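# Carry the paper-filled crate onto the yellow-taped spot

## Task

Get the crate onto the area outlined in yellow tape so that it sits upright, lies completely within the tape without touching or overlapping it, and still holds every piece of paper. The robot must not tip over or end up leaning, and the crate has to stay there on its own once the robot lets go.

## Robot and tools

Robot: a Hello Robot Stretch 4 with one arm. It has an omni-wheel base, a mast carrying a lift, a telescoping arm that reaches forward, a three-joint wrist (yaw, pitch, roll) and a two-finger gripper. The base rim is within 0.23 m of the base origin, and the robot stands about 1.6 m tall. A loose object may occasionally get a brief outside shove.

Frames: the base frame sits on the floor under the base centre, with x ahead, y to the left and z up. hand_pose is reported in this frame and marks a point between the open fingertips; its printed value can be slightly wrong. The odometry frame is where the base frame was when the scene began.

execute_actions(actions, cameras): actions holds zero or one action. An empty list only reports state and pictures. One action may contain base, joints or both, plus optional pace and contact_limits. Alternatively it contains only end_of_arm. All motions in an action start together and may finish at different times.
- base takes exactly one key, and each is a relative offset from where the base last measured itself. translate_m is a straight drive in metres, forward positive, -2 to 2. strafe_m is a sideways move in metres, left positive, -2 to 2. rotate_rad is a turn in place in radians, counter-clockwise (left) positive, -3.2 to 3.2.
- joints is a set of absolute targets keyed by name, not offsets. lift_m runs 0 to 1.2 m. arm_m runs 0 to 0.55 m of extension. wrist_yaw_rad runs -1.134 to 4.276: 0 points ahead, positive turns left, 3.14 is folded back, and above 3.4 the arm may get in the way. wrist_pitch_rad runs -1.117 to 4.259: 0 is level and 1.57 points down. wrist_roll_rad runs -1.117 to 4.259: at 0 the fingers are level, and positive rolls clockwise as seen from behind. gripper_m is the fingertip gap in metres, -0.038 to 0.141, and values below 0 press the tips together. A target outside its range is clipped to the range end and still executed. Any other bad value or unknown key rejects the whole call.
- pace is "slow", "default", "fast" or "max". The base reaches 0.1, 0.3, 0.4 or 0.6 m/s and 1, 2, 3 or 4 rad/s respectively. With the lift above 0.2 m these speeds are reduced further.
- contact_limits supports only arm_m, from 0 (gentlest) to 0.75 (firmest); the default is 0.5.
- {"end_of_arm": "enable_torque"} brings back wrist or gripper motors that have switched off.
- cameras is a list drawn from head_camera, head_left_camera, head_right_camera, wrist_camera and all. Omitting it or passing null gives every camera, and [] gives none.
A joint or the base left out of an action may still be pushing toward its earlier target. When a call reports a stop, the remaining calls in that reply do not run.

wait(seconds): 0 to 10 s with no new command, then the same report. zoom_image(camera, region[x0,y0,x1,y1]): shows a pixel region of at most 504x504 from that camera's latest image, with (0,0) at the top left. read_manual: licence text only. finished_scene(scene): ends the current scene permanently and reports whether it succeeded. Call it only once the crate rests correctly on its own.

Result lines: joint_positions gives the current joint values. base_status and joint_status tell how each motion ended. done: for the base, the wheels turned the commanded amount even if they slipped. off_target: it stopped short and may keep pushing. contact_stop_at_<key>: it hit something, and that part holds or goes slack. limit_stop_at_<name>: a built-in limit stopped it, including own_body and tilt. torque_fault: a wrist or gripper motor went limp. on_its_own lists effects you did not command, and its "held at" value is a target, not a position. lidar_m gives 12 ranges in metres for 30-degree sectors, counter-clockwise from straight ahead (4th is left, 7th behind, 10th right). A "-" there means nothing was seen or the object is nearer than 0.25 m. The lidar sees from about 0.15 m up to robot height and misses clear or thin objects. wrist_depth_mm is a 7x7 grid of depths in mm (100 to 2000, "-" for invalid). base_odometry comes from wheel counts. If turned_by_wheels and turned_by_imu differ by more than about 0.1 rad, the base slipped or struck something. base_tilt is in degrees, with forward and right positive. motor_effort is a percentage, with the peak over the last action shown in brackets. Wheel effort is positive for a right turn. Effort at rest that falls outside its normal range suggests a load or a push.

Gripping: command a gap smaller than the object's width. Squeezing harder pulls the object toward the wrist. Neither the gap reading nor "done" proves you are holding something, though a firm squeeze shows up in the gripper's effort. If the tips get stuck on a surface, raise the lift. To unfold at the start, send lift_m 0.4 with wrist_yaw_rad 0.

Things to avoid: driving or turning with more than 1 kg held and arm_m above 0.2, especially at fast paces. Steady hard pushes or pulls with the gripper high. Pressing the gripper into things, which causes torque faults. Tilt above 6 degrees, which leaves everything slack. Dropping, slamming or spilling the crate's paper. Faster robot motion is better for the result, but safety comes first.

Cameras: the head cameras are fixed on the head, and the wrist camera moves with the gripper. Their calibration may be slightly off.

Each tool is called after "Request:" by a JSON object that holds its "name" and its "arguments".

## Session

Request:
{"name": "execute_actions", "arguments": {"actions": []}}

Scene clock: 0.00 s.
base_odometry: x=+0.000 y=+0.000 heading=+0.000 (m, m, rad; odometry frame)
turned_by_wheels: +0.000 (rad since the last result)
turned_by_imu: +0.000 (rad since the last result)
base_tilt: forward=-0.8 right=+0.0 (deg)
lidar_m: 0.92 0.80 0.80 0.95 1.64 2.30 2.69 2.94 2.20 2.10 1.82 1.55
base_status: not commanded
joint_positions: lift_m=+0.200 arm_m=+0.002 wrist_yaw_rad=+3.174 wrist_pitch_rad=+0.018 wrist_roll_rad=+0.010 gripper_m=+0.057
joint_status: not commanded
motor_effort: lift_m=+18 arm_m=+0 wrist_yaw_rad=+0 wrist_pitch_rad=-4 wrist_roll_rad=-2 gripper_m=-5 wheel_0=+0 wheel_1=+0 wheel_2=+0 (%)
hand_pose: x=-0.1177 y=+0.0782 z=+0.3734 quat_wxyz=(-0.016, -0.009, +0.005, +1.000) (m; base frame)
wrist_depth_mm: - 135 - - - - 1983 / - 117 140 - - - 1983 / - 116 142 - - - 1983 / - 131 179 - - - 1921 / 132 - - - - - 1921 / 1576 1661 217 1808 1618 1863 1808 / 1042 1008 991 1042 189 1182 1160
pictures: head_camera, head_left_camera, head_right_camera, wrist_camera
camera_calibration (this result's frames):
wrist_camera: T_world_to_cam=[[0.00627902, 0.999639, 0.026122, -0.0976888], [-0.0194809, 0.0262398, -0.999466, 0.434165], [-0.999791, 0.00576679, 0.0196386, 0.099603], [0, 0, 0, 1]] pos_world=[0.108653, 0.0856868, 0.434528]
Images, in order (width x height): head_camera 420x560, head_left_camera 420x672, head_right_camera 420x672, wrist_camera 616x392.

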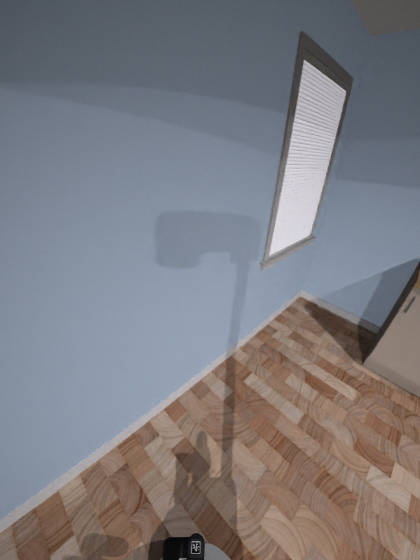

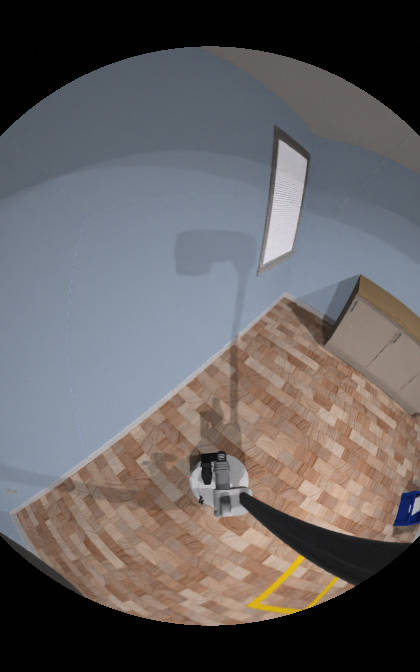

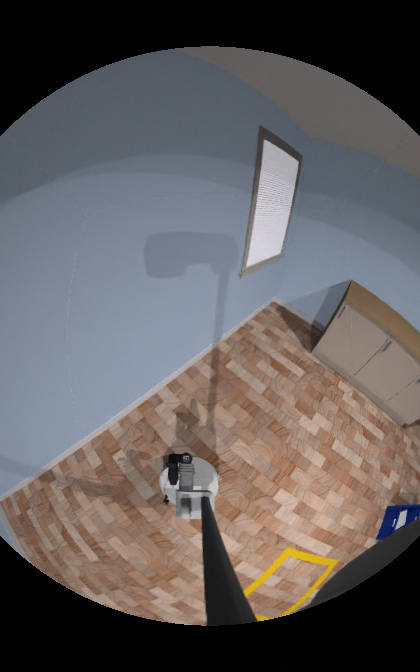

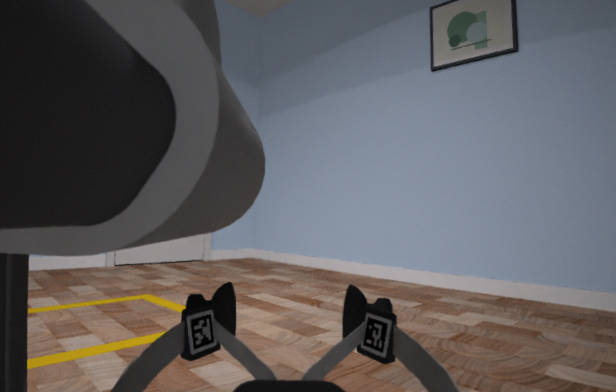

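Wall normal is about +45°; face away from it.

Request:
{"name": "execute_actions", "arguments": {"actions": [{"base":{"rotate_rad":-2.33},"joints":{"lift_m":0.4,"wrist_yaw_rad":0,"gripper_m":0.14}}]}}

Scene clock: 2.80 s.
base_odometry: x=+0.000 y=+0.000 heading=-2.330 (m, m, rad; odometry frame)
turned_by_wheels: -2.330 (rad since the last result)
turned_by_imu: -2.298 (rad since the last result)
base_tilt: forward=-0.9 right=+0.1 (deg)
lidar_m: 2.18 2.19 1.85 1.81 1.11 0.83 0.79 0.84 1.19 2.29 2.38 3.04
base_status: done
joint_positions: lift_m=+0.400 arm_m=+0.002 wrist_yaw_rad=+0.000 wrist_pitch_rad=+0.018 wrist_roll_rad=+0.010 gripper_m=+0.140
joint_status: all done
motor_effort: lift_m=+20(25) arm_m=+0(0) wrist_yaw_rad=-2(7) wrist_pitch_rad=-4(5) wrist_roll_rad=-2(1) gripper_m=+0(0) wheel_0=+1(5) wheel_1=+0(7) wheel_2=+0(6) (%)
hand_pose: x=+0.4619 y=-0.0873 z=+0.5728 quat_wxyz=(+1.000, +0.005, +0.009, +0.000) (m; base frame)
wrist_depth_mm: - - - - - - - / - - - - - - - / - - - - - - - / - - - - - - - / - - - - - - - / - 205 - - - - - / 1499 1464 1464 163 1499 1537 1661
pictures: head_camera, head_left_camera, head_right_camera, wrist_camera
camera_calibration (this result's frames):
wrist_camera: T_world_to_cam=[[-0.0378751, -0.998941, 0.0261232, -0.095242], [0.0186236, -0.026843, -0.999466, 0.626845], [0.999109, -0.0373684, 0.0196205, -0.250893], [0, 0, 0, 1]] pos_world=[0.235388, -0.0876902, 0.633921]
Images, in order (width x height): head_camera 420x560, head_left_camera 420x672, head_right_camera 420x672, wrist_camera 616x392.

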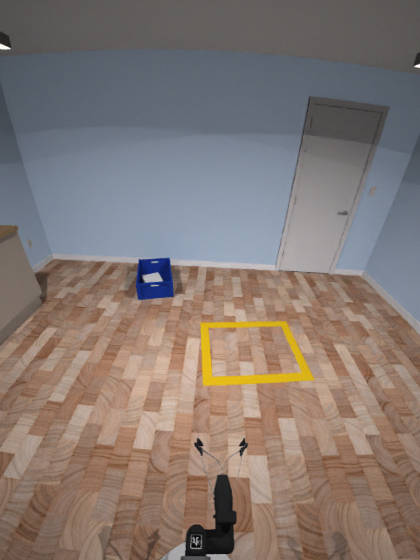

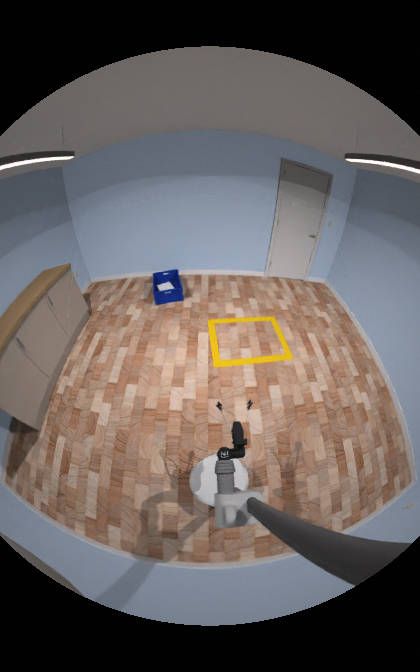

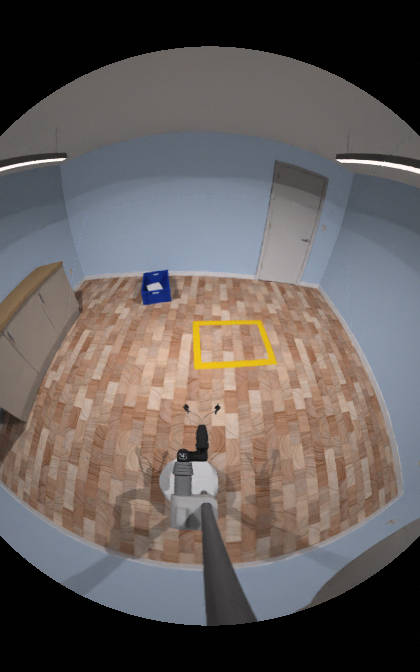

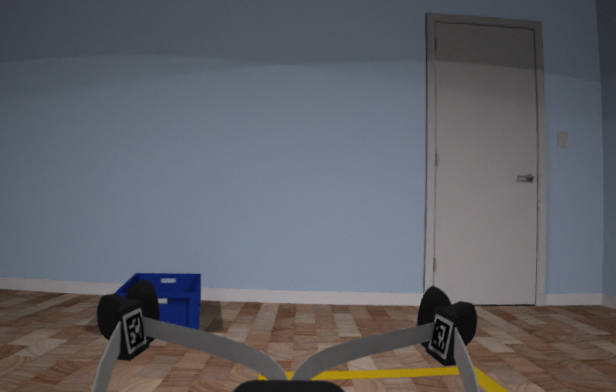

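Request:
{"name": "execute_actions", "arguments": {"actions": [{"base":{"strafe_m":0.65},"joints":{"lift_m":0.45,"wrist_pitch_rad":1.57,"wrist_roll_rad":1.57,"arm_m":0.32},"pace":"fast"}], "cameras": []}}

Request:
{"name": "execute_actions", "arguments": {"actions": [{"base":{"translate_m":1.63},"pace":"fast"}]}}

Scene clock: 6.37 s.
base_odometry: x=+0.472 y=-0.447 heading=-2.330 (m, m, rad; odometry frame)
turned_by_wheels: +0.000 (rad since the last result)
turned_by_imu: +0.000 (rad since the last result)
base_tilt: forward=-1.0 right=+0.0 (deg)
lidar_m: 2.07 1.59 1.19 1.17 1.04 0.80 0.78 0.82 1.16 2.95 3.07 3.05
base_status: done
joint_positions: lift_m=+0.450 arm_m=+0.319 wrist_yaw_rad=+0.000 wrist_pitch_rad=+1.570 wrist_roll_rad=+1.570 gripper_m=+0.140
joint_status: all done
motor_effort: lift_m=+20(23) arm_m=+8(9) wrist_yaw_rad=+0(1) wrist_pitch_rad=+3(4) wrist_roll_rad=+0(2) gripper_m=-1(3) wheel_0=+0(10) wheel_1=+1(9) wheel_2=+0(1) (%)
hand_pose: x=+0.4898 y=-0.0874 z=+0.3396 quat_wxyz=(+0.501, +0.500, +0.500, -0.499) (m; base frame)
wrist_depth_mm: 564 564 574 574 580 580 585 / 554 559 564 569 574 585 580 / 554 554 564 569 569 580 580 / 554 559 559 564 564 574 569 / 549 554 554 564 564 564 459 / 544 206 549 559 559 512 413 / 544 544 554 163 559 500 397
pictures: none
No camera images: the call's "cameras" was empty. Leave "cameras" out to get every camera's image.

Scene clock: 11.80 s.
base_odometry: x=-0.650 y=-1.630 heading=-2.330 (m, m, rad; odometry frame)
turned_by_wheels: +0.000 (rad since the last result)
turned_by_imu: -0.003 (rad since the last result)
base_tilt: forward=-0.7 right=+0.1 (deg)
lidar_m: 0.44 1.39 1.14 1.07 1.15 1.67 2.42 2.57 3.07 2.99 1.85 0.53
base_status: done
joint_positions: lift_m=+0.450 arm_m=+0.319 wrist_yaw_rad=+0.000 wrist_pitch_rad=+1.570 wrist_roll_rad=+1.570 gripper_m=+0.140
joint_status: not commanded
motor_effort: lift_m=+20(20) arm_m=+8(8) wrist_yaw_rad=+0(1) wrist_pitch_rad=+3(3) wrist_roll_rad=+0(0) gripper_m=-2(3) wheel_0=+0(5) wheel_1=-1(5) wheel_2=+0(12) (%)
hand_pose: x=+0.4898 y=-0.0874 z=+0.3396 quat_wxyz=(+0.501, +0.500, +0.500, -0.499) (m; base frame)
wrist_depth_mm: 564 564 569 574 580 585 591 / 559 355 345 564 574 580 585 / 430 492 549 569 574 574 580 / 549 452 559 564 574 574 574 / 442 445 549 559 564 569 459 / 442 206 466 554 559 517 413 / 439 439 445 163 549 488 397
pictures: head_camera, head_left_camera, head_right_camera, wrist_camera
camera_calibration (this result's frames):
wrist_camera: T_world_to_cam=[[-0.998604, -0.0371294, 0.0375799, 0.46257], [-0.0385225, 0.998571, -0.037052, 0.184081], [-0.0361504, -0.0384479, -0.998606, 0.578533], [0, 0, 0, 1]] pos_world=[0.48993, -0.144399, 0.567164]
Images, in order (width x height): head_camera 420x560, head_left_camera 420x672, head_right_camera 420x672, wrist_camera 616x392.

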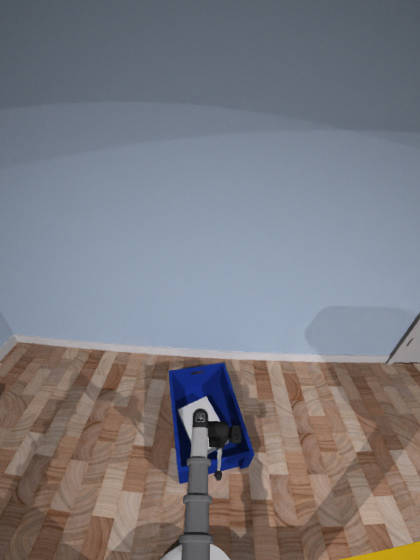

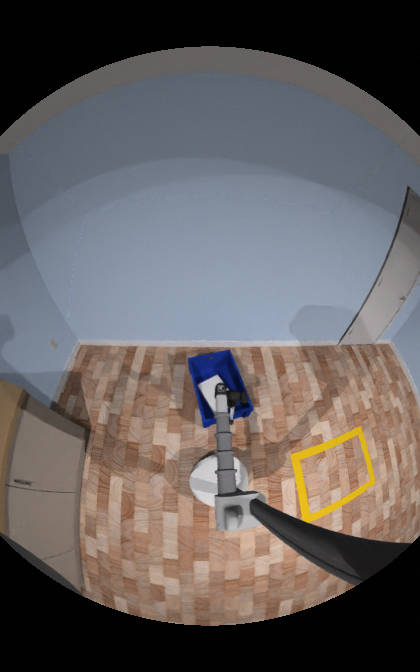

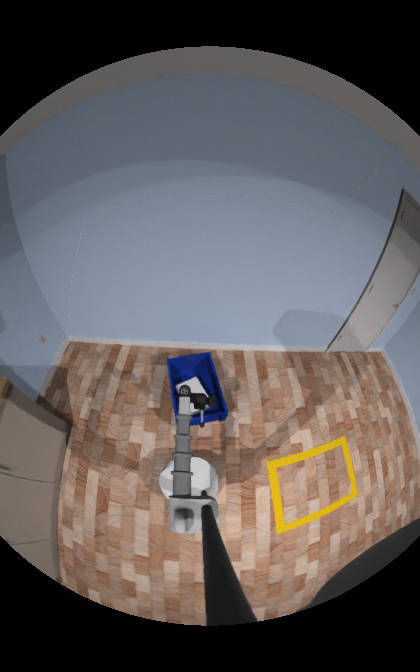

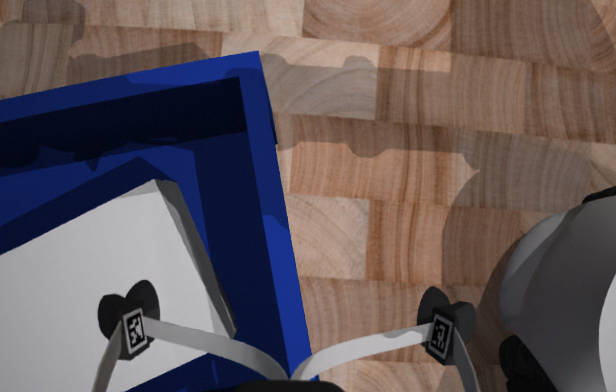

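Request:
{"name": "execute_actions", "arguments": {"actions": [{"joints":{"lift_m":0.28,"wrist_roll_rad":1.4,"gripper_m":0.1}}], "cameras": ["wrist_camera"]}}

Request:
{"name": "execute_actions", "arguments": {"actions": [{"joints":{"gripper_m":-0.025}}], "cameras": ["wrist_camera"]}}

Request:
{"name": "execute_actions", "arguments": {"actions": [{"base":{"translate_m":-0.7},"pace":"slow"}], "cameras": ["wrist_camera","head_camera"]}}

Scene clock: 14.10 s.
base_odometry: x=-0.650 y=-1.630 heading=-2.330 (m, m, rad; odometry frame)
turned_by_wheels: +0.000 (rad since the last result)
turned_by_imu: -0.001 (rad since the last result)
base_tilt: forward=-0.9 right=+0.1 (deg)
lidar_m: 0.45 1.39 1.14 1.10 1.16 1.66 2.41 2.56 3.08 2.99 1.85 0.53
base_status: not commanded
joint_positions: lift_m=+0.280 arm_m=+0.319 wrist_yaw_rad=+0.000 wrist_pitch_rad=+1.570 wrist_roll_rad=+1.400 gripper_m=+0.100
joint_status: all done
motor_effort: lift_m=+16(20) arm_m=+8(8) wrist_yaw_rad=+0(1) wrist_pitch_rad=+4(3) wrist_roll_rad=-2(4) gripper_m=+1(2) wheel_0=+0(1) wheel_1=-1(1) wheel_2=+0(0) (%)
hand_pose: x=+0.4898 y=-0.0874 z=+0.1699 quat_wxyz=(+0.541, +0.456, +0.540, -0.455) (m; base frame)
wrist_depth_mm: 260 266 263 402 404 407 410 / 364 373 377 397 402 404 407 / 282 389 389 397 397 402 404 / 278 307 387 392 394 399 402 / 277 279 382 392 394 397 397 / 276 276 382 387 387 394 394 / 274 274 304 168 291 392 392
pictures: wrist_camera
camera_calibration (this result's frames):
wrist_camera: T_world_to_cam=[[-0.978116, -0.204636, 0.037604, 0.444262], [-0.20601, 0.977841, -0.037243, 0.258052], [-0.0291495, -0.0441748, -0.998598, 0.405178], [0, 0, 0, 1]] pos_world=[0.499512, -0.143524, 0.397515]
Images, in order (width x height): wrist_camera 616x392.

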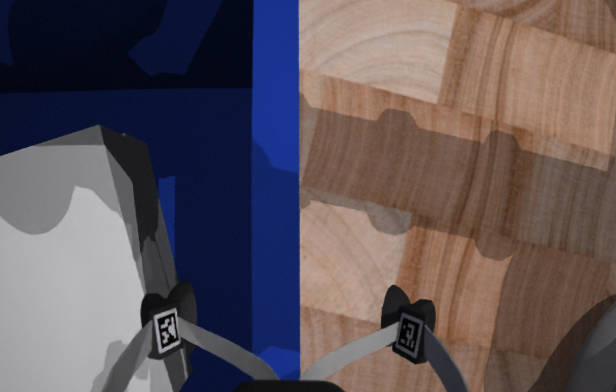

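Scene clock: 16.07 s.
base_odometry: x=-0.650 y=-1.630 heading=-2.330 (m, m, rad; odometry frame)
turned_by_wheels: +0.000 (rad since the last result)
turned_by_imu: +0.000 (rad since the last result)
base_tilt: forward=-0.7 right=+0.1 (deg)
lidar_m: 0.45 1.38 1.13 1.10 1.16 1.65 2.40 2.56 3.08 2.99 1.84 0.53
base_status: not commanded
joint_positions: lift_m=+0.280 arm_m=+0.319 wrist_yaw_rad=+0.005 wrist_pitch_rad=+1.555 wrist_roll_rad=+1.400 gripper_m=-0.024
joint_status: all done
on_its_own: wrist_yaw_rad is at rest, and its effort (-14) is outside its rest range (-13 to +13); wrist_pitch_rad is at rest, and its effort (+45) is outside its rest range (-23 to +23)
motor_effort: lift_m=+24(24) arm_m=+5(8) wrist_yaw_rad=-14(14) wrist_pitch_rad=+45(45) wrist_roll_rad=-1(3) gripper_m=-24(21) wheel_0=+0(0) wheel_1=-1(1) wheel_2=+3(3) (%)
hand_pose: x=+0.4950 y=-0.0874 z=+0.1693 quat_wxyz=(+0.546, +0.458, +0.538, -0.451) (m; base frame)
wrist_depth_mm: 264 268 273 172 402 404 402 / 370 379 384 171 397 399 399 / 279 359 389 170 394 394 397 / 279 290 387 168 389 392 394 / 276 277 384 167 387 389 394 / 274 274 357 166 387 387 387 / 274 152 175 165 166 384 384
pictures: wrist_camera
camera_calibration (this result's frames):
wrist_camera: T_world_to_cam=[[-0.97751, -0.209585, 0.0234082, 0.450986], [-0.210394, 0.976789, -0.0402309, 0.261648], [-0.0144331, -0.0442511, -0.998916, 0.39745], [0, 0, 0, 1]] pos_world=[0.501629, -0.143467, 0.396988]
Images, in order (width x height): wrist_camera 616x392.

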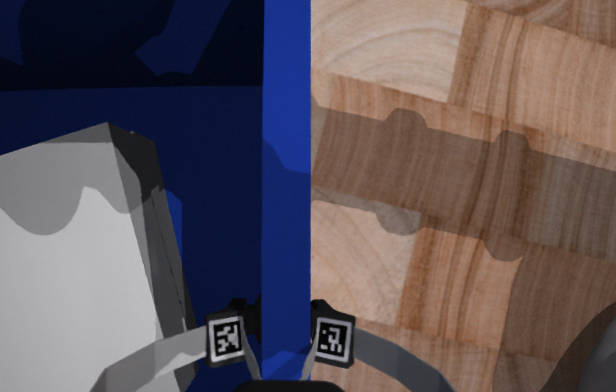

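Scene clock: 24.33 s.
base_odometry: x=-0.169 y=-1.122 heading=-2.330 (m, m, rad; odometry frame)
turned_by_wheels: +0.000 (rad since the last result)
turned_by_imu: +0.000 (rad since the last result)
base_tilt: forward=-0.8 right=+0.1 (deg)
lidar_m: 0.47 2.13 1.17 1.11 1.20 1.77 1.71 1.81 2.53 2.96 2.76 0.53
base_status: done
joint_positions: lift_m=+0.279 arm_m=+0.319 wrist_yaw_rad=+0.005 wrist_pitch_rad=+1.552 wrist_roll_rad=+1.401 gripper_m=-0.024
joint_status: not commanded
on_its_own: wrist_yaw_rad is at rest, and its effort (-14) is outside its rest range (-13 to +13); wrist_pitch_rad is at rest, and its effort (+53) is outside its rest range (-23 to +23)
motor_effort: lift_m=+25(25) arm_m=+4(5) wrist_yaw_rad=-14(18) wrist_pitch_rad=+53(55) wrist_roll_rad=-4(2) gripper_m=-24(24) wheel_0=-3(4) wheel_1=-2(7) wheel_2=+5(9) (%)
hand_pose: x=+0.4959 y=-0.0874 z=+0.1692 quat_wxyz=(+0.547, +0.459, +0.537, -0.450) (m; base frame)
wrist_depth_mm: 317 301 287 172 399 399 402 / 387 389 392 172 397 399 397 / 281 282 387 171 392 397 397 / 279 281 384 169 392 392 392 / 277 278 382 167 389 392 392 / 276 277 362 166 384 387 387 / 273 153 173 165 168 384 384
pictures: head_camera, wrist_camera
camera_calibration (this result's frames):
wrist_camera: T_world_to_cam=[[-0.977681, -0.209067, 0.0207711, 0.45252], [-0.209767, 0.976901, -0.040774, 0.261637], [-0.0117667, -0.0442211, -0.998952, 0.396084], [0, 0, 0, 1]] pos_world=[0.501963, -0.143471, 0.396938]
Images, in order (width x height): head_camera 420x560, wrist_camera 616x392.

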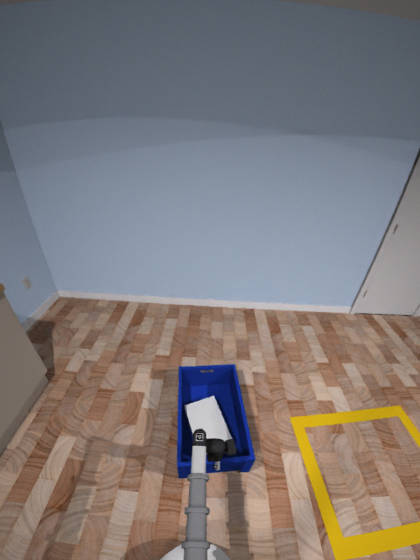

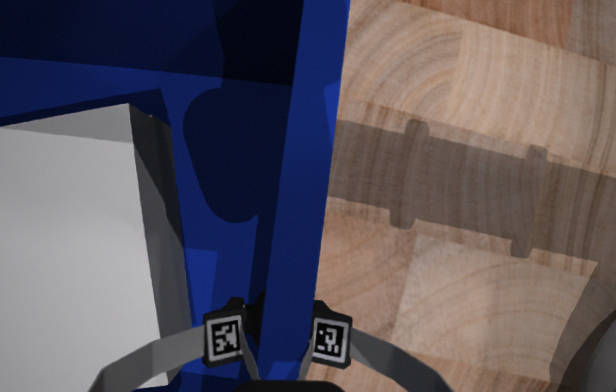

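Request:
{"name": "execute_actions", "arguments": {"actions": [{"base":{"strafe_m":-0.12},"joints":{"wrist_roll_rad":1.2},"pace":"slow"}], "cameras": []}}

Request:
{"name": "execute_actions", "arguments": {"actions": [{"base":{"strafe_m":-0.15},"joints":{"wrist_roll_rad":0.85},"pace":"slow"}], "cameras": []}}

Request:
{"name": "execute_actions", "arguments": {"actions": [{"base":{"strafe_m":-0.2},"joints":{"wrist_roll_rad":0.5},"pace":"slow"}], "cameras": ["wrist_camera"]}}

Request:
{"name": "execute_actions", "arguments": {"actions": [{"base":{"strafe_m":-0.3},"joints":{"wrist_roll_rad":0.2,"arm_m":0.29},"pace":"slow"}], "cameras": []}}

Request:
{"name": "execute_actions", "arguments": {"actions": [{"base":{"strafe_m":-0.3},"joints":{"wrist_roll_rad":0.05},"pace":"slow"}]}}

Scene clock: 27.47 s.
base_odometry: x=-0.256 y=-1.040 heading=-2.328 (m, m, rad; odometry frame)
turned_by_wheels: +0.001 (rad since the last result)
turned_by_imu: +0.001 (rad since the last result)
base_tilt: forward=-0.7 right=+0.1 (deg)
lidar_m: 0.43 0.62 1.29 1.24 1.31 1.76 1.72 1.81 2.56 2.85 2.75 0.55
base_status: done
joint_positions: lift_m=+0.279 arm_m=+0.319 wrist_yaw_rad=+0.002 wrist_pitch_rad=+1.563 wrist_roll_rad=+1.200 gripper_m=-0.024
joint_status: all done
motor_effort: lift_m=+25(26) arm_m=+4(4) wrist_yaw_rad=-8(14) wrist_pitch_rad=+21(53) wrist_roll_rad=+0(11) gripper_m=-22(24) wheel_0=+8(12) wheel_1=+2(6) wheel_2=+6(8) (%)
hand_pose: x=+0.4926 y=-0.0874 z=+0.1692 quat_wxyz=(+0.586, +0.400, +0.582, -0.397) (m; base frame)
wrist_depth_mm: 285 281 274 173 399 399 404 / 384 384 387 171 397 399 399 / 279 298 387 170 392 397 394 / 277 281 384 169 392 392 394 / 277 277 382 168 392 392 394 / 274 276 377 167 387 387 389 / 272 211 175 166 168 387 387
pictures: none
No camera images: the call's "cameras" was empty. Leave "cameras" out to get every camera's image.

Scene clock: 30.10 s.
base_odometry: x=-0.365 y=-0.937 heading=-2.327 (m, m, rad; odometry frame)
turned_by_wheels: +0.001 (rad since the last result)
turned_by_imu: +0.002 (rad since the last result)
base_tilt: forward=-0.7 right=+0.2 (deg)
lidar_m: 0.38 0.46 1.44 1.37 1.47 1.78 1.72 1.81 2.56 2.69 2.74 0.56
base_status: done
joint_positions: lift_m=+0.279 arm_m=+0.319 wrist_yaw_rad=+0.003 wrist_pitch_rad=+1.561 wrist_roll_rad=+0.851 gripper_m=-0.024
joint_status: all done
on_its_own: wrist_pitch_rad is at rest, and its effort (+28) is outside its rest range (-23 to +23)
motor_effort: lift_m=+25(25) arm_m=+4(4) wrist_yaw_rad=-8(7) wrist_pitch_rad=+28(28) wrist_roll_rad=-3(10) gripper_m=-24(22) wheel_0=+9(13) wheel_1=+2(7) wheel_2=+8(9) (%)
hand_pose: x=+0.4932 y=-0.0874 z=+0.1692 quat_wxyz=(+0.648, +0.292, +0.641, -0.290) (m; base frame)
wrist_depth_mm: 303 294 281 232 399 402 404 / 387 384 389 171 397 399 402 / 281 286 387 171 394 399 397 / 277 279 384 169 392 394 397 / 276 277 382 167 387 389 392 / 273 276 366 166 389 389 389 / 272 153 173 165 164 384 387
pictures: none
No camera images: the call's "cameras" was empty. Leave "cameras" out to get every camera's image.

Scene clock: 33.23 s.
base_odometry: x=-0.511 y=-0.800 heading=-2.325 (m, m, rad; odometry frame)
turned_by_wheels: +0.002 (rad since the last result)
turned_by_imu: +0.003 (rad since the last result)
base_tilt: forward=-0.7 right=+0.1 (deg)
lidar_m: 0.36 0.42 1.63 1.59 1.69 1.76 1.72 1.84 2.58 2.47 2.65 0.62
base_status: done
joint_positions: lift_m=+0.279 arm_m=+0.319 wrist_yaw_rad=+0.002 wrist_pitch_rad=+1.562 wrist_roll_rad=+0.501 gripper_m=-0.024
joint_status: all done
on_its_own: wrist_pitch_rad is at rest, and its effort (+26) is outside its rest range (-23 to +23)
motor_effort: lift_m=+25(25) arm_m=+4(4) wrist_yaw_rad=-6(7) wrist_pitch_rad=+26(35) wrist_roll_rad=-4(10) gripper_m=-22(18) wheel_0=+10(14) wheel_1=+1(5) wheel_2=+8(8) (%)
hand_pose: x=+0.4929 y=-0.0874 z=+0.1692 quat_wxyz=(+0.688, +0.175, +0.682, -0.174) (m; base frame)
wrist_depth_mm: 315 300 283 173 399 404 407 / 389 387 389 172 399 399 402 / 279 283 389 170 394 397 399 / 277 279 387 169 392 394 394 / 274 277 379 167 387 389 392 / 274 274 366 167 387 387 389 / 271 152 171 164 162 384 384
pictures: wrist_camera
camera_calibration (this result's frames):
wrist_camera: T_world_to_cam=[[-0.446867, -0.893924, 0.0347961, 0.125685], [-0.894263, 0.445292, -0.0448241, 0.552636], [0.0245749, -0.0511473, -0.998389, 0.377396], [0, 0, 0, 1]] pos_world=[0.541092, -0.114429, 0.397186]
Images, in order (width x height): wrist_camera 616x392.

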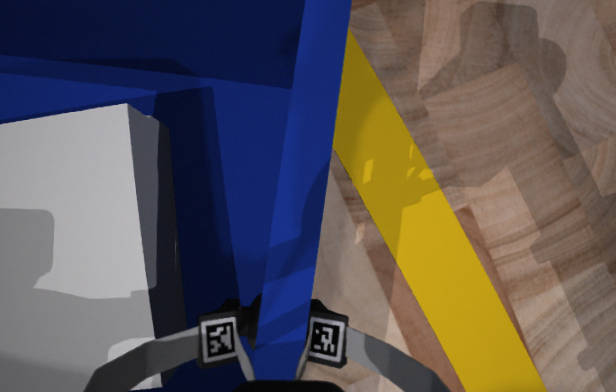

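Scene clock: 37.37 s.
base_odometry: x=-0.729 y=-0.595 heading=-2.324 (m, m, rad; odometry frame)
turned_by_wheels: +0.002 (rad since the last result)
turned_by_imu: +0.005 (rad since the last result)
base_tilt: forward=-0.8 right=+0.1 (deg)
lidar_m: 0.29 0.35 0.60 1.88 2.02 1.79 1.74 1.85 2.27 2.19 2.35 2.05
base_status: done
joint_positions: lift_m=+0.279 arm_m=+0.292 wrist_yaw_rad=+0.001 wrist_pitch_rad=+1.565 wrist_roll_rad=+0.201 gripper_m=-0.024
joint_status: all done
motor_effort: lift_m=+25(25) arm_m=-10(12) wrist_yaw_rad=-4(10) wrist_pitch_rad=+18(51) wrist_roll_rad=-5(9) gripper_m=-17(26) wheel_0=+12(16) wheel_1=+1(1) wheel_2=+8(10) (%)
hand_pose: x=+0.4644 y=-0.0874 z=+0.1692 quat_wxyz=(+0.706, +0.071, +0.701, -0.070) (m; base frame)
wrist_depth_mm: 322 304 286 173 402 404 407 / 387 387 387 172 397 402 399 / 279 283 389 170 397 399 399 / 277 278 382 169 389 392 397 / 274 277 379 167 389 389 394 / 272 274 207 166 384 384 389 / 270 153 172 164 167 387 387
pictures: none
No camera images: the call's "cameras" was empty. Leave "cameras" out to get every camera's image.

Scene clock: 41.50 s.
base_odometry: x=-0.948 y=-0.391 heading=-2.322 (m, m, rad; odometry frame)
turned_by_wheels: +0.002 (rad since the last result)
turned_by_imu: +0.006 (rad since the last result)
base_tilt: forward=-0.9 right=+0.1 (deg)
lidar_m: 0.29 0.30 0.46 2.20 2.34 1.81 1.75 1.86 1.94 1.89 2.02 2.03
base_status: done
joint_positions: lift_m=+0.279 arm_m=+0.292 wrist_yaw_rad=+0.001 wrist_pitch_rad=+1.567 wrist_roll_rad=+0.051 gripper_m=-0.024
joint_status: all done
motor_effort: lift_m=+25(25) arm_m=-9(10) wrist_yaw_rad=-1(4) wrist_pitch_rad=+10(25) wrist_roll_rad=-6(13) gripper_m=-22(24) wheel_0=+13(20) wheel_1=+2(4) wheel_2=+8(9) (%)
hand_pose: x=+0.4636 y=-0.0874 z=+0.1692 quat_wxyz=(+0.708, +0.018, +0.706, -0.018) (m; base frame)
wrist_depth_mm: 310 297 282 173 402 404 404 / 384 389 389 172 397 399 404 / 278 291 387 169 394 397 399 / 276 278 382 168 394 392 397 / 274 277 379 167 389 392 392 / 272 272 205 178 384 387 392 / 270 150 172 164 166 384 389
pictures: head_camera, head_left_camera, head_right_camera, wrist_camera
camera_calibration (this result's frames):
wrist_camera: T_world_to_cam=[[-0.0150552, -0.999139, 0.0386624, -0.0974577], [-0.999082, 0.0134805, -0.0406731, 0.536566], [0.0401169, -0.0392392, -0.998424, 0.371949], [0, 0, 0, 1]] pos_world=[0.519685, -0.090012, 0.396954]
Images, in order (width x height): head_camera 420x560, head_left_camera 420x672, head_right_camera 420x672, wrist_camera 616x392.

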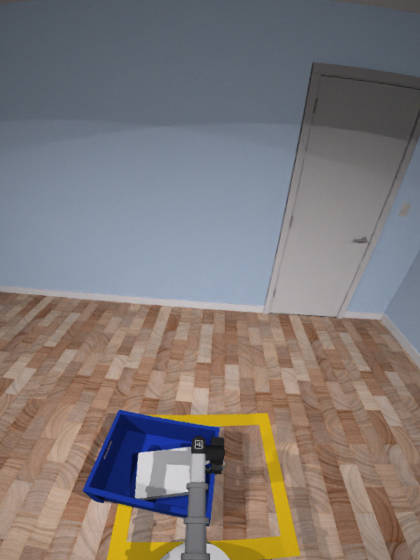

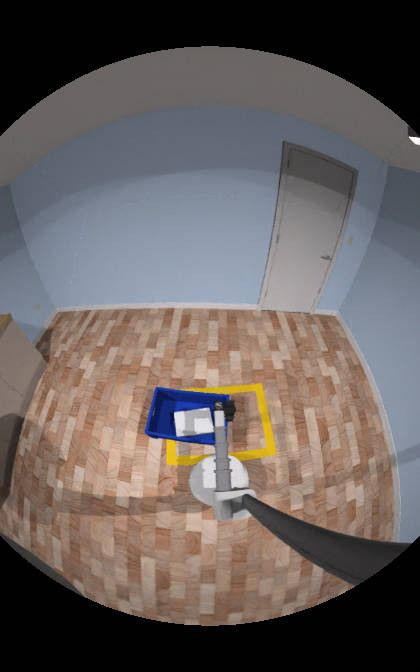

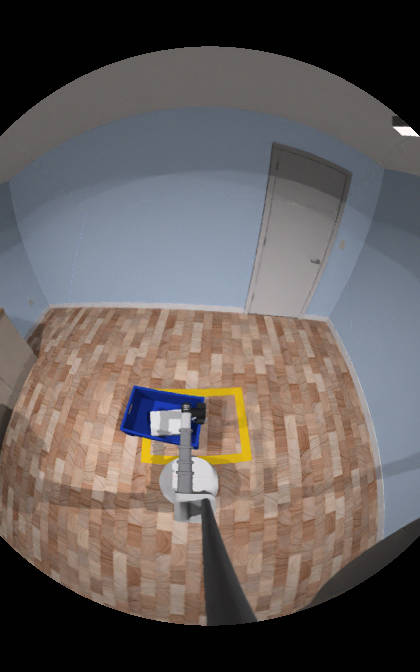

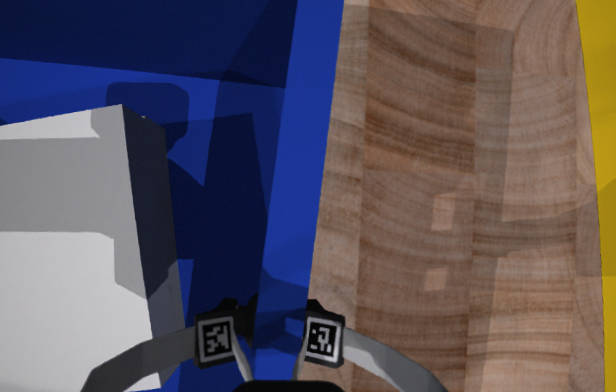

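Request:
{"name": "execute_actions", "arguments": {"actions": [{"base":{"strafe_m":-0.21},"joints":{"wrist_roll_rad":-0.2,"arm_m":0.34},"pace":"slow"}]}}

Scene clock: 45.23 s.
base_odometry: x=-1.102 y=-0.248 heading=-2.320 (m, m, rad; odometry frame)
turned_by_wheels: +0.002 (rad since the last result)
turned_by_imu: +0.005 (rad since the last result)
base_tilt: forward=-0.7 right=+0.1 (deg)
lidar_m: 0.32 0.34 0.45 2.40 2.39 1.81 1.77 1.89 1.73 1.68 1.79 2.02
base_status: done
joint_positions: lift_m=+0.279 arm_m=+0.339 wrist_yaw_rad=-0.001 wrist_pitch_rad=+1.569 wrist_roll_rad=-0.198 gripper_m=-0.024
joint_status: all done
motor_effort: lift_m=+25(25) arm_m=+8(10) wrist_yaw_rad=+3(7) wrist_pitch_rad=+4(12) wrist_roll_rad=-7(9) gripper_m=-25(21) wheel_0=+15(21) wheel_1=+3(2) wheel_2=+9(12) (%)
hand_pose: x=+0.5098 y=-0.0874 z=+0.1692 quat_wxyz=(+0.704, -0.070, +0.703, +0.070) (m; base frame)
wrist_depth_mm: 377 338 300 246 402 404 404 / 384 389 389 324 397 402 404 / 278 279 389 171 397 399 399 / 276 278 382 169 392 394 397 / 274 276 379 167 389 389 392 / 272 273 204 166 387 389 392 / 270 151 170 164 166 384 387
pictures: head_camera, head_left_camera, head_right_camera, wrist_camera
camera_calibration (this result's frames):
wrist_camera: T_world_to_cam=[[0.230479, -0.972293, 0.0390618, -0.21966], [-0.971969, -0.231946, -0.0384452, 0.547082], [0.0464403, -0.0291061, -0.998497, 0.367767], [0, 0, 0, 1]] pos_world=[0.565294, -0.0759755, 0.396828]
Images, in order (width x height): head_camera 420x560, head_left_camera 420x672, head_right_camera 420x672, wrist_camera 616x392.

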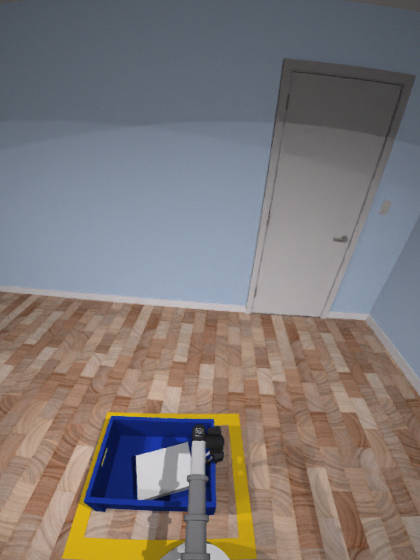

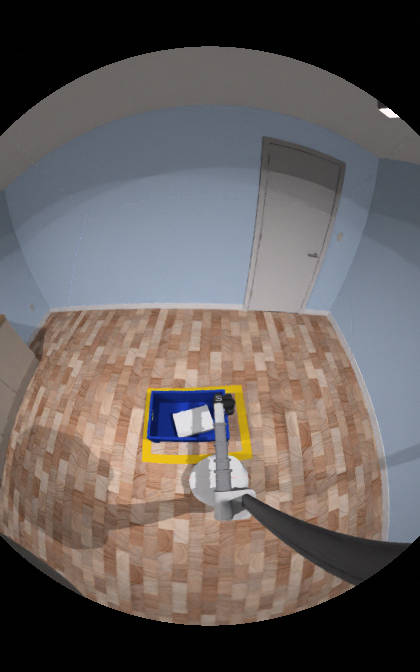

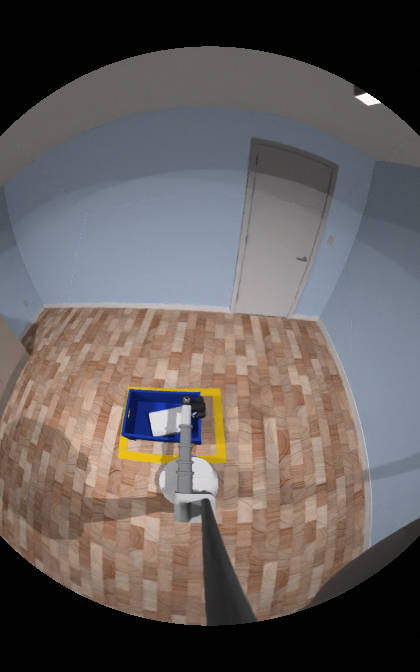

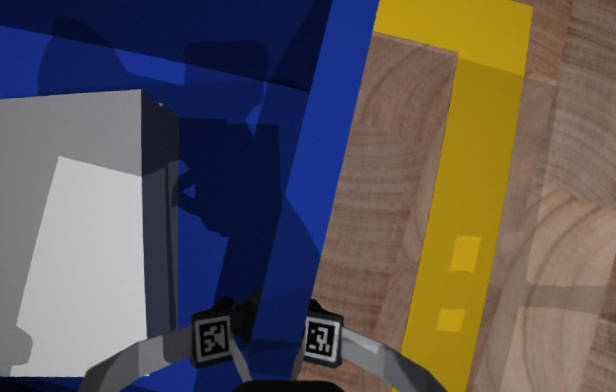

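Request:
{"name": "execute_actions", "arguments": {"actions": [{"base":{"strafe_m":-0.035},"pace":"slow"}], "cameras": []}}

Request:
{"name": "execute_actions", "arguments": {"actions": [{"joints":{"gripper_m":0.05}}], "cameras": []}}

Request:
{"name": "execute_actions", "arguments": {"actions": [{"joints":{"lift_m":0.5},"pace":"fast"}], "cameras": []}}

Request:
{"name": "execute_actions", "arguments": {"actions": [{"base":{"strafe_m":0.4},"joints":{"lift_m":0.8,"arm_m":0.4,"wrist_roll_rad":0},"pace":"fast"}], "cameras": ["wrist_camera","head_camera"]}}

Scene clock: 47.13 s.
base_odometry: x=-1.127 y=-0.224 heading=-2.318 (m, m, rad; odometry frame)
turned_by_wheels: +0.002 (rad since the last result)
turned_by_imu: +0.003 (rad since the last result)
base_tilt: forward=-0.7 right=+0.0 (deg)
lidar_m: 0.32 0.34 0.44 2.44 2.38 1.81 1.77 1.88 1.69 1.65 1.77 1.98
base_status: done
joint_positions: lift_m=+0.279 arm_m=+0.339 wrist_yaw_rad=-0.001 wrist_pitch_rad=+1.568 wrist_roll_rad=-0.198 gripper_m=-0.024
joint_status: not commanded
motor_effort: lift_m=+25(25) arm_m=+8(8) wrist_yaw_rad=+2(3) wrist_pitch_rad=+8(7) wrist_roll_rad=-7(6) gripper_m=-19(23) wheel_0=+17(21) wheel_1=+3(4) wheel_2=+11(11) (%)
hand_pose: x=+0.5101 y=-0.0874 z=+0.1692 quat_wxyz=(+0.705, -0.070, +0.703, +0.070) (m; base frame)
wrist_depth_mm: 379 338 300 241 399 404 407 / 384 389 389 172 399 399 404 / 279 281 387 170 392 397 399 / 276 278 384 168 389 394 394 / 273 276 379 167 389 389 394 / 272 273 200 177 384 384 389 / 271 153 168 171 272 384 384
pictures: none
No camera images: the call's "cameras" was empty. Leave "cameras" out to get every camera's image.

Scene clock: 48.60 s.
base_odometry: x=-1.128 y=-0.224 heading=-2.319 (m, m, rad; odometry frame)
turned_by_wheels: -0.002 (rad since the last result)
turned_by_imu: -0.003 (rad since the last result)
base_tilt: forward=-0.8 right=+0.0 (deg)
lidar_m: 0.33 0.33 0.46 2.44 2.39 1.82 1.77 1.89 1.68 1.65 1.77 1.99
base_status: not commanded
joint_positions: lift_m=+0.280 arm_m=+0.339 wrist_yaw_rad=+0.000 wrist_pitch_rad=+1.570 wrist_roll_rad=-0.199 gripper_m=+0.050
joint_status: all done
motor_effort: lift_m=+17(25) arm_m=+8(8) wrist_yaw_rad=+2(2) wrist_pitch_rad=+3(7) wrist_roll_rad=-2(7) gripper_m=-5(22) wheel_0=+4(17) wheel_1=+0(3) wheel_2=+2(10) (%)
hand_pose: x=+0.5098 y=-0.0874 z=+0.1698 quat_wxyz=(+0.704, -0.070, +0.703, +0.070) (m; base frame)
wrist_depth_mm: 368 332 296 178 407 413 418 / 387 392 392 177 404 410 413 / 281 297 392 175 402 407 410 / 276 294 387 394 399 402 407 / 276 287 382 392 394 399 402 / 273 279 183 384 392 394 399 / 272 272 168 382 190 394 394
pictures: none
No camera images: the call's "cameras" was empty. Leave "cameras" out to get every camera's image.

Scene clock: 50.03 s.
base_odometry: x=-1.128 y=-0.224 heading=-2.320 (m, m, rad; odometry frame)
turned_by_wheels: -0.001 (rad since the last result)
turned_by_imu: -0.001 (rad since the last result)
base_tilt: forward=-0.8 right=+0.1 (deg)
lidar_m: 0.32 0.31 0.46 2.44 2.38 1.84 1.76 1.88 1.69 1.64 1.76 2.00
base_status: not commanded
joint_positions: lift_m=+0.299 arm_m=+0.339 wrist_yaw_rad=+0.000 wrist_pitch_rad=+1.572 wrist_roll_rad=-0.200 gripper_m=+0.050
joint_status: lift_m contact_stop (moved +0.019 of +0.220)
on_its_own: lift_m is slack since a contact_stop (your +0.500 is given up)
motor_effort: lift_m=+24(39) arm_m=+7(8) wrist_yaw_rad=+0(5) wrist_pitch_rad=-4(22) wrist_roll_rad=-3(2) gripper_m=-4(17) wheel_0=+0(7) wheel_1=+0(2) wheel_2=+0(4) (%)
hand_pose: x=+0.5093 y=-0.0874 z=+0.1888 quat_wxyz=(+0.703, -0.070, +0.704, +0.071) (m; base frame)
wrist_depth_mm: 379 338 300 236 421 424 430 / 397 404 404 191 415 421 424 / 293 298 402 189 415 418 421 / 290 296 399 187 413 415 418 / 290 293 399 402 410 415 413 / 287 290 212 402 404 413 413 / 286 289 182 183 190 410 410
pictures: none
No camera images: the call's "cameras" was empty. Leave "cameras" out to get every camera's image.

not run: a stop came earlier in this reply.

The outer finger caught on the rim or handle.

Request:
{"name": "execute_actions", "arguments": {"actions": [{"joints":{"lift_m":0.29,"gripper_m":0.11}}], "cameras": ["wrist_camera"]}}

Request:
{"name": "execute_actions", "arguments": {"actions": [{"joints":{"lift_m":0.45}}], "cameras": []}}

Request:
{"name": "execute_actions", "arguments": {"actions": [{"base":{"strafe_m":0.4},"joints":{"lift_m":0.8,"arm_m":0.4,"wrist_roll_rad":0},"pace":"fast"}], "cameras": ["wrist_camera","head_camera"]}}

Scene clock: 52.17 s.
base_odometry: x=-1.128 y=-0.224 heading=-2.320 (m, m, rad; odometry frame)
turned_by_wheels: +0.000 (rad since the last result)
turned_by_imu: -0.001 (rad since the last result)
base_tilt: forward=-0.8 right=+0.1 (deg)
lidar_m: 0.32 0.31 0.44 2.44 2.40 1.81 1.78 1.89 1.67 1.64 1.74 2.01
base_status: not commanded
joint_positions: lift_m=+0.290 arm_m=+0.339 wrist_yaw_rad=+0.000 wrist_pitch_rad=+1.571 wrist_roll_rad=-0.200 gripper_m=+0.110
joint_status: all done
motor_effort: lift_m=+17(18) arm_m=+7(7) wrist_yaw_rad=+1(2) wrist_pitch_rad=+0(9) wrist_roll_rad=-1(1) gripper_m=-2(5) wheel_0=+0(0) wheel_1=+0(0) wheel_2=-1(1) (%)
hand_pose: x=+0.5097 y=-0.0874 z=+0.1799 quat_wxyz=(+0.704, -0.070, +0.704, +0.070) (m; base frame)
wrist_depth_mm: 364 327 290 229 418 424 427 / 397 397 402 187 415 421 424 / 291 291 399 185 413 415 421 / 286 291 397 183 407 413 415 / 283 287 394 397 404 407 410 / 282 285 387 397 399 407 410 / 281 281 177 178 394 402 404
pictures: wrist_camera
camera_calibration (this result's frames):
wrist_camera: T_world_to_cam=[[0.233115, -0.971677, 0.0387559, -0.221287], [-0.971398, -0.23453, -0.0371595, 0.546636], [0.0451965, -0.028985, -0.998558, 0.379146], [0, 0, 0, 1]] pos_world=[0.565451, -0.0758271, 0.407488]
Images, in order (width x height): wrist_camera 616x392.

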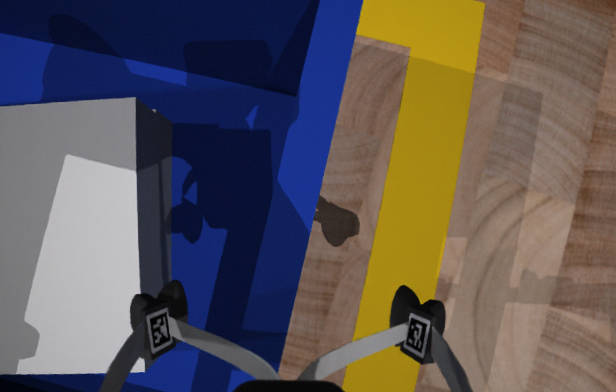

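Scene clock: 53.90 s.
base_odometry: x=-1.128 y=-0.224 heading=-2.320 (m, m, rad; odometry frame)
turned_by_wheels: +0.000 (rad since the last result)
turned_by_imu: -0.001 (rad since the last result)
base_tilt: forward=-0.7 right=+0.1 (deg)
lidar_m: 0.31 0.31 0.46 2.42 2.39 1.82 1.76 1.89 1.69 1.65 1.77 2.00
base_status: not commanded
joint_positions: lift_m=+0.450 arm_m=+0.339 wrist_yaw_rad=+0.000 wrist_pitch_rad=+1.571 wrist_roll_rad=-0.200 gripper_m=+0.110
joint_status: all done
motor_effort: lift_m=+21(24) arm_m=+7(7) wrist_yaw_rad=+1(0) wrist_pitch_rad=+0(1) wrist_roll_rad=-2(2) gripper_m=-1(1) wheel_0=-1(0) wheel_1=+0(0) wheel_2=-1(1) (%)
hand_pose: x=+0.5097 y=-0.0874 z=+0.3395 quat_wxyz=(+0.704, -0.071, +0.703, +0.070) (m; base frame)
wrist_depth_mm: 362 347 569 574 585 597 597 / 554 500 418 359 585 585 591 / 544 554 564 564 569 585 585 / 442 449 559 564 569 585 580 / 439 445 554 559 564 574 580 / 436 439 549 559 559 569 569 / 449 462 504 544 554 564 569
pictures: none
No camera images: the call's "cameras" was empty. Leave "cameras" out to get every camera's image.

Scene clock: 56.13 s.
base_odometry: x=-0.835 y=-0.497 heading=-2.320 (m, m, rad; odometry frame)
turned_by_wheels: +0.000 (rad since the last result)
turned_by_imu: +0.000 (rad since the last result)
base_tilt: forward=-0.7 right=-0.1 (deg)
lidar_m: 0.29 0.31 2.08 2.04 2.16 1.78 1.75 1.86 2.12 2.04 0.45 0.32
base_status: done
joint_positions: lift_m=+0.800 arm_m=+0.399 wrist_yaw_rad=+0.000 wrist_pitch_rad=+1.570 wrist_roll_rad=+0.000 gripper_m=+0.110
joint_status: all done
motor_effort: lift_m=+21(23) arm_m=+8(8) wrist_yaw_rad=+0(1) wrist_pitch_rad=+2(0) wrist_roll_rad=+0(4) gripper_m=-2(3) wheel_0=+0(12) wheel_1=+1(7) wheel_2=-1(1) (%)
hand_pose: x=+0.5697 y=-0.0874 z=+0.6895 quat_wxyz=(+0.707, +0.000, +0.707, +0.000) (m; base frame)
wrist_depth_mm: 917 917 931 946 946 960 976 / 904 917 931 931 960 976 960 / 904 904 917 917 946 931 960 / 891 891 723 904 931 866 946 / 878 878 904 854 809 878 931 / 878 878 891 809 798 904 931 / 866 866 699 732 741 759 917
pictures: head_camera, wrist_camera
camera_calibration (this result's frames):
wrist_camera: T_world_to_cam=[[0.0362808, -0.99859, 0.0387496, -0.145239], [-0.998571, -0.0377483, -0.0378368, 0.657044], [0.0392462, -0.0373214, -0.998532, 0.887982], [0, 0, 0, 1]] pos_world=[0.626524, -0.0870914, 0.917167]
Images, in order (width x height): head_camera 420x560, wrist_camera 616x392.

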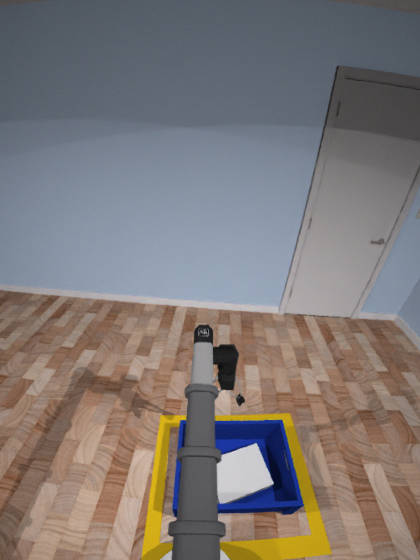

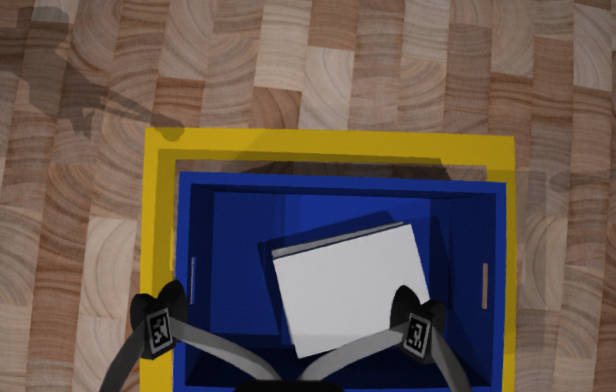

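Request:
{"name": "finished_scene", "arguments": {"scene": 2}}

The scene is finished: the task was done.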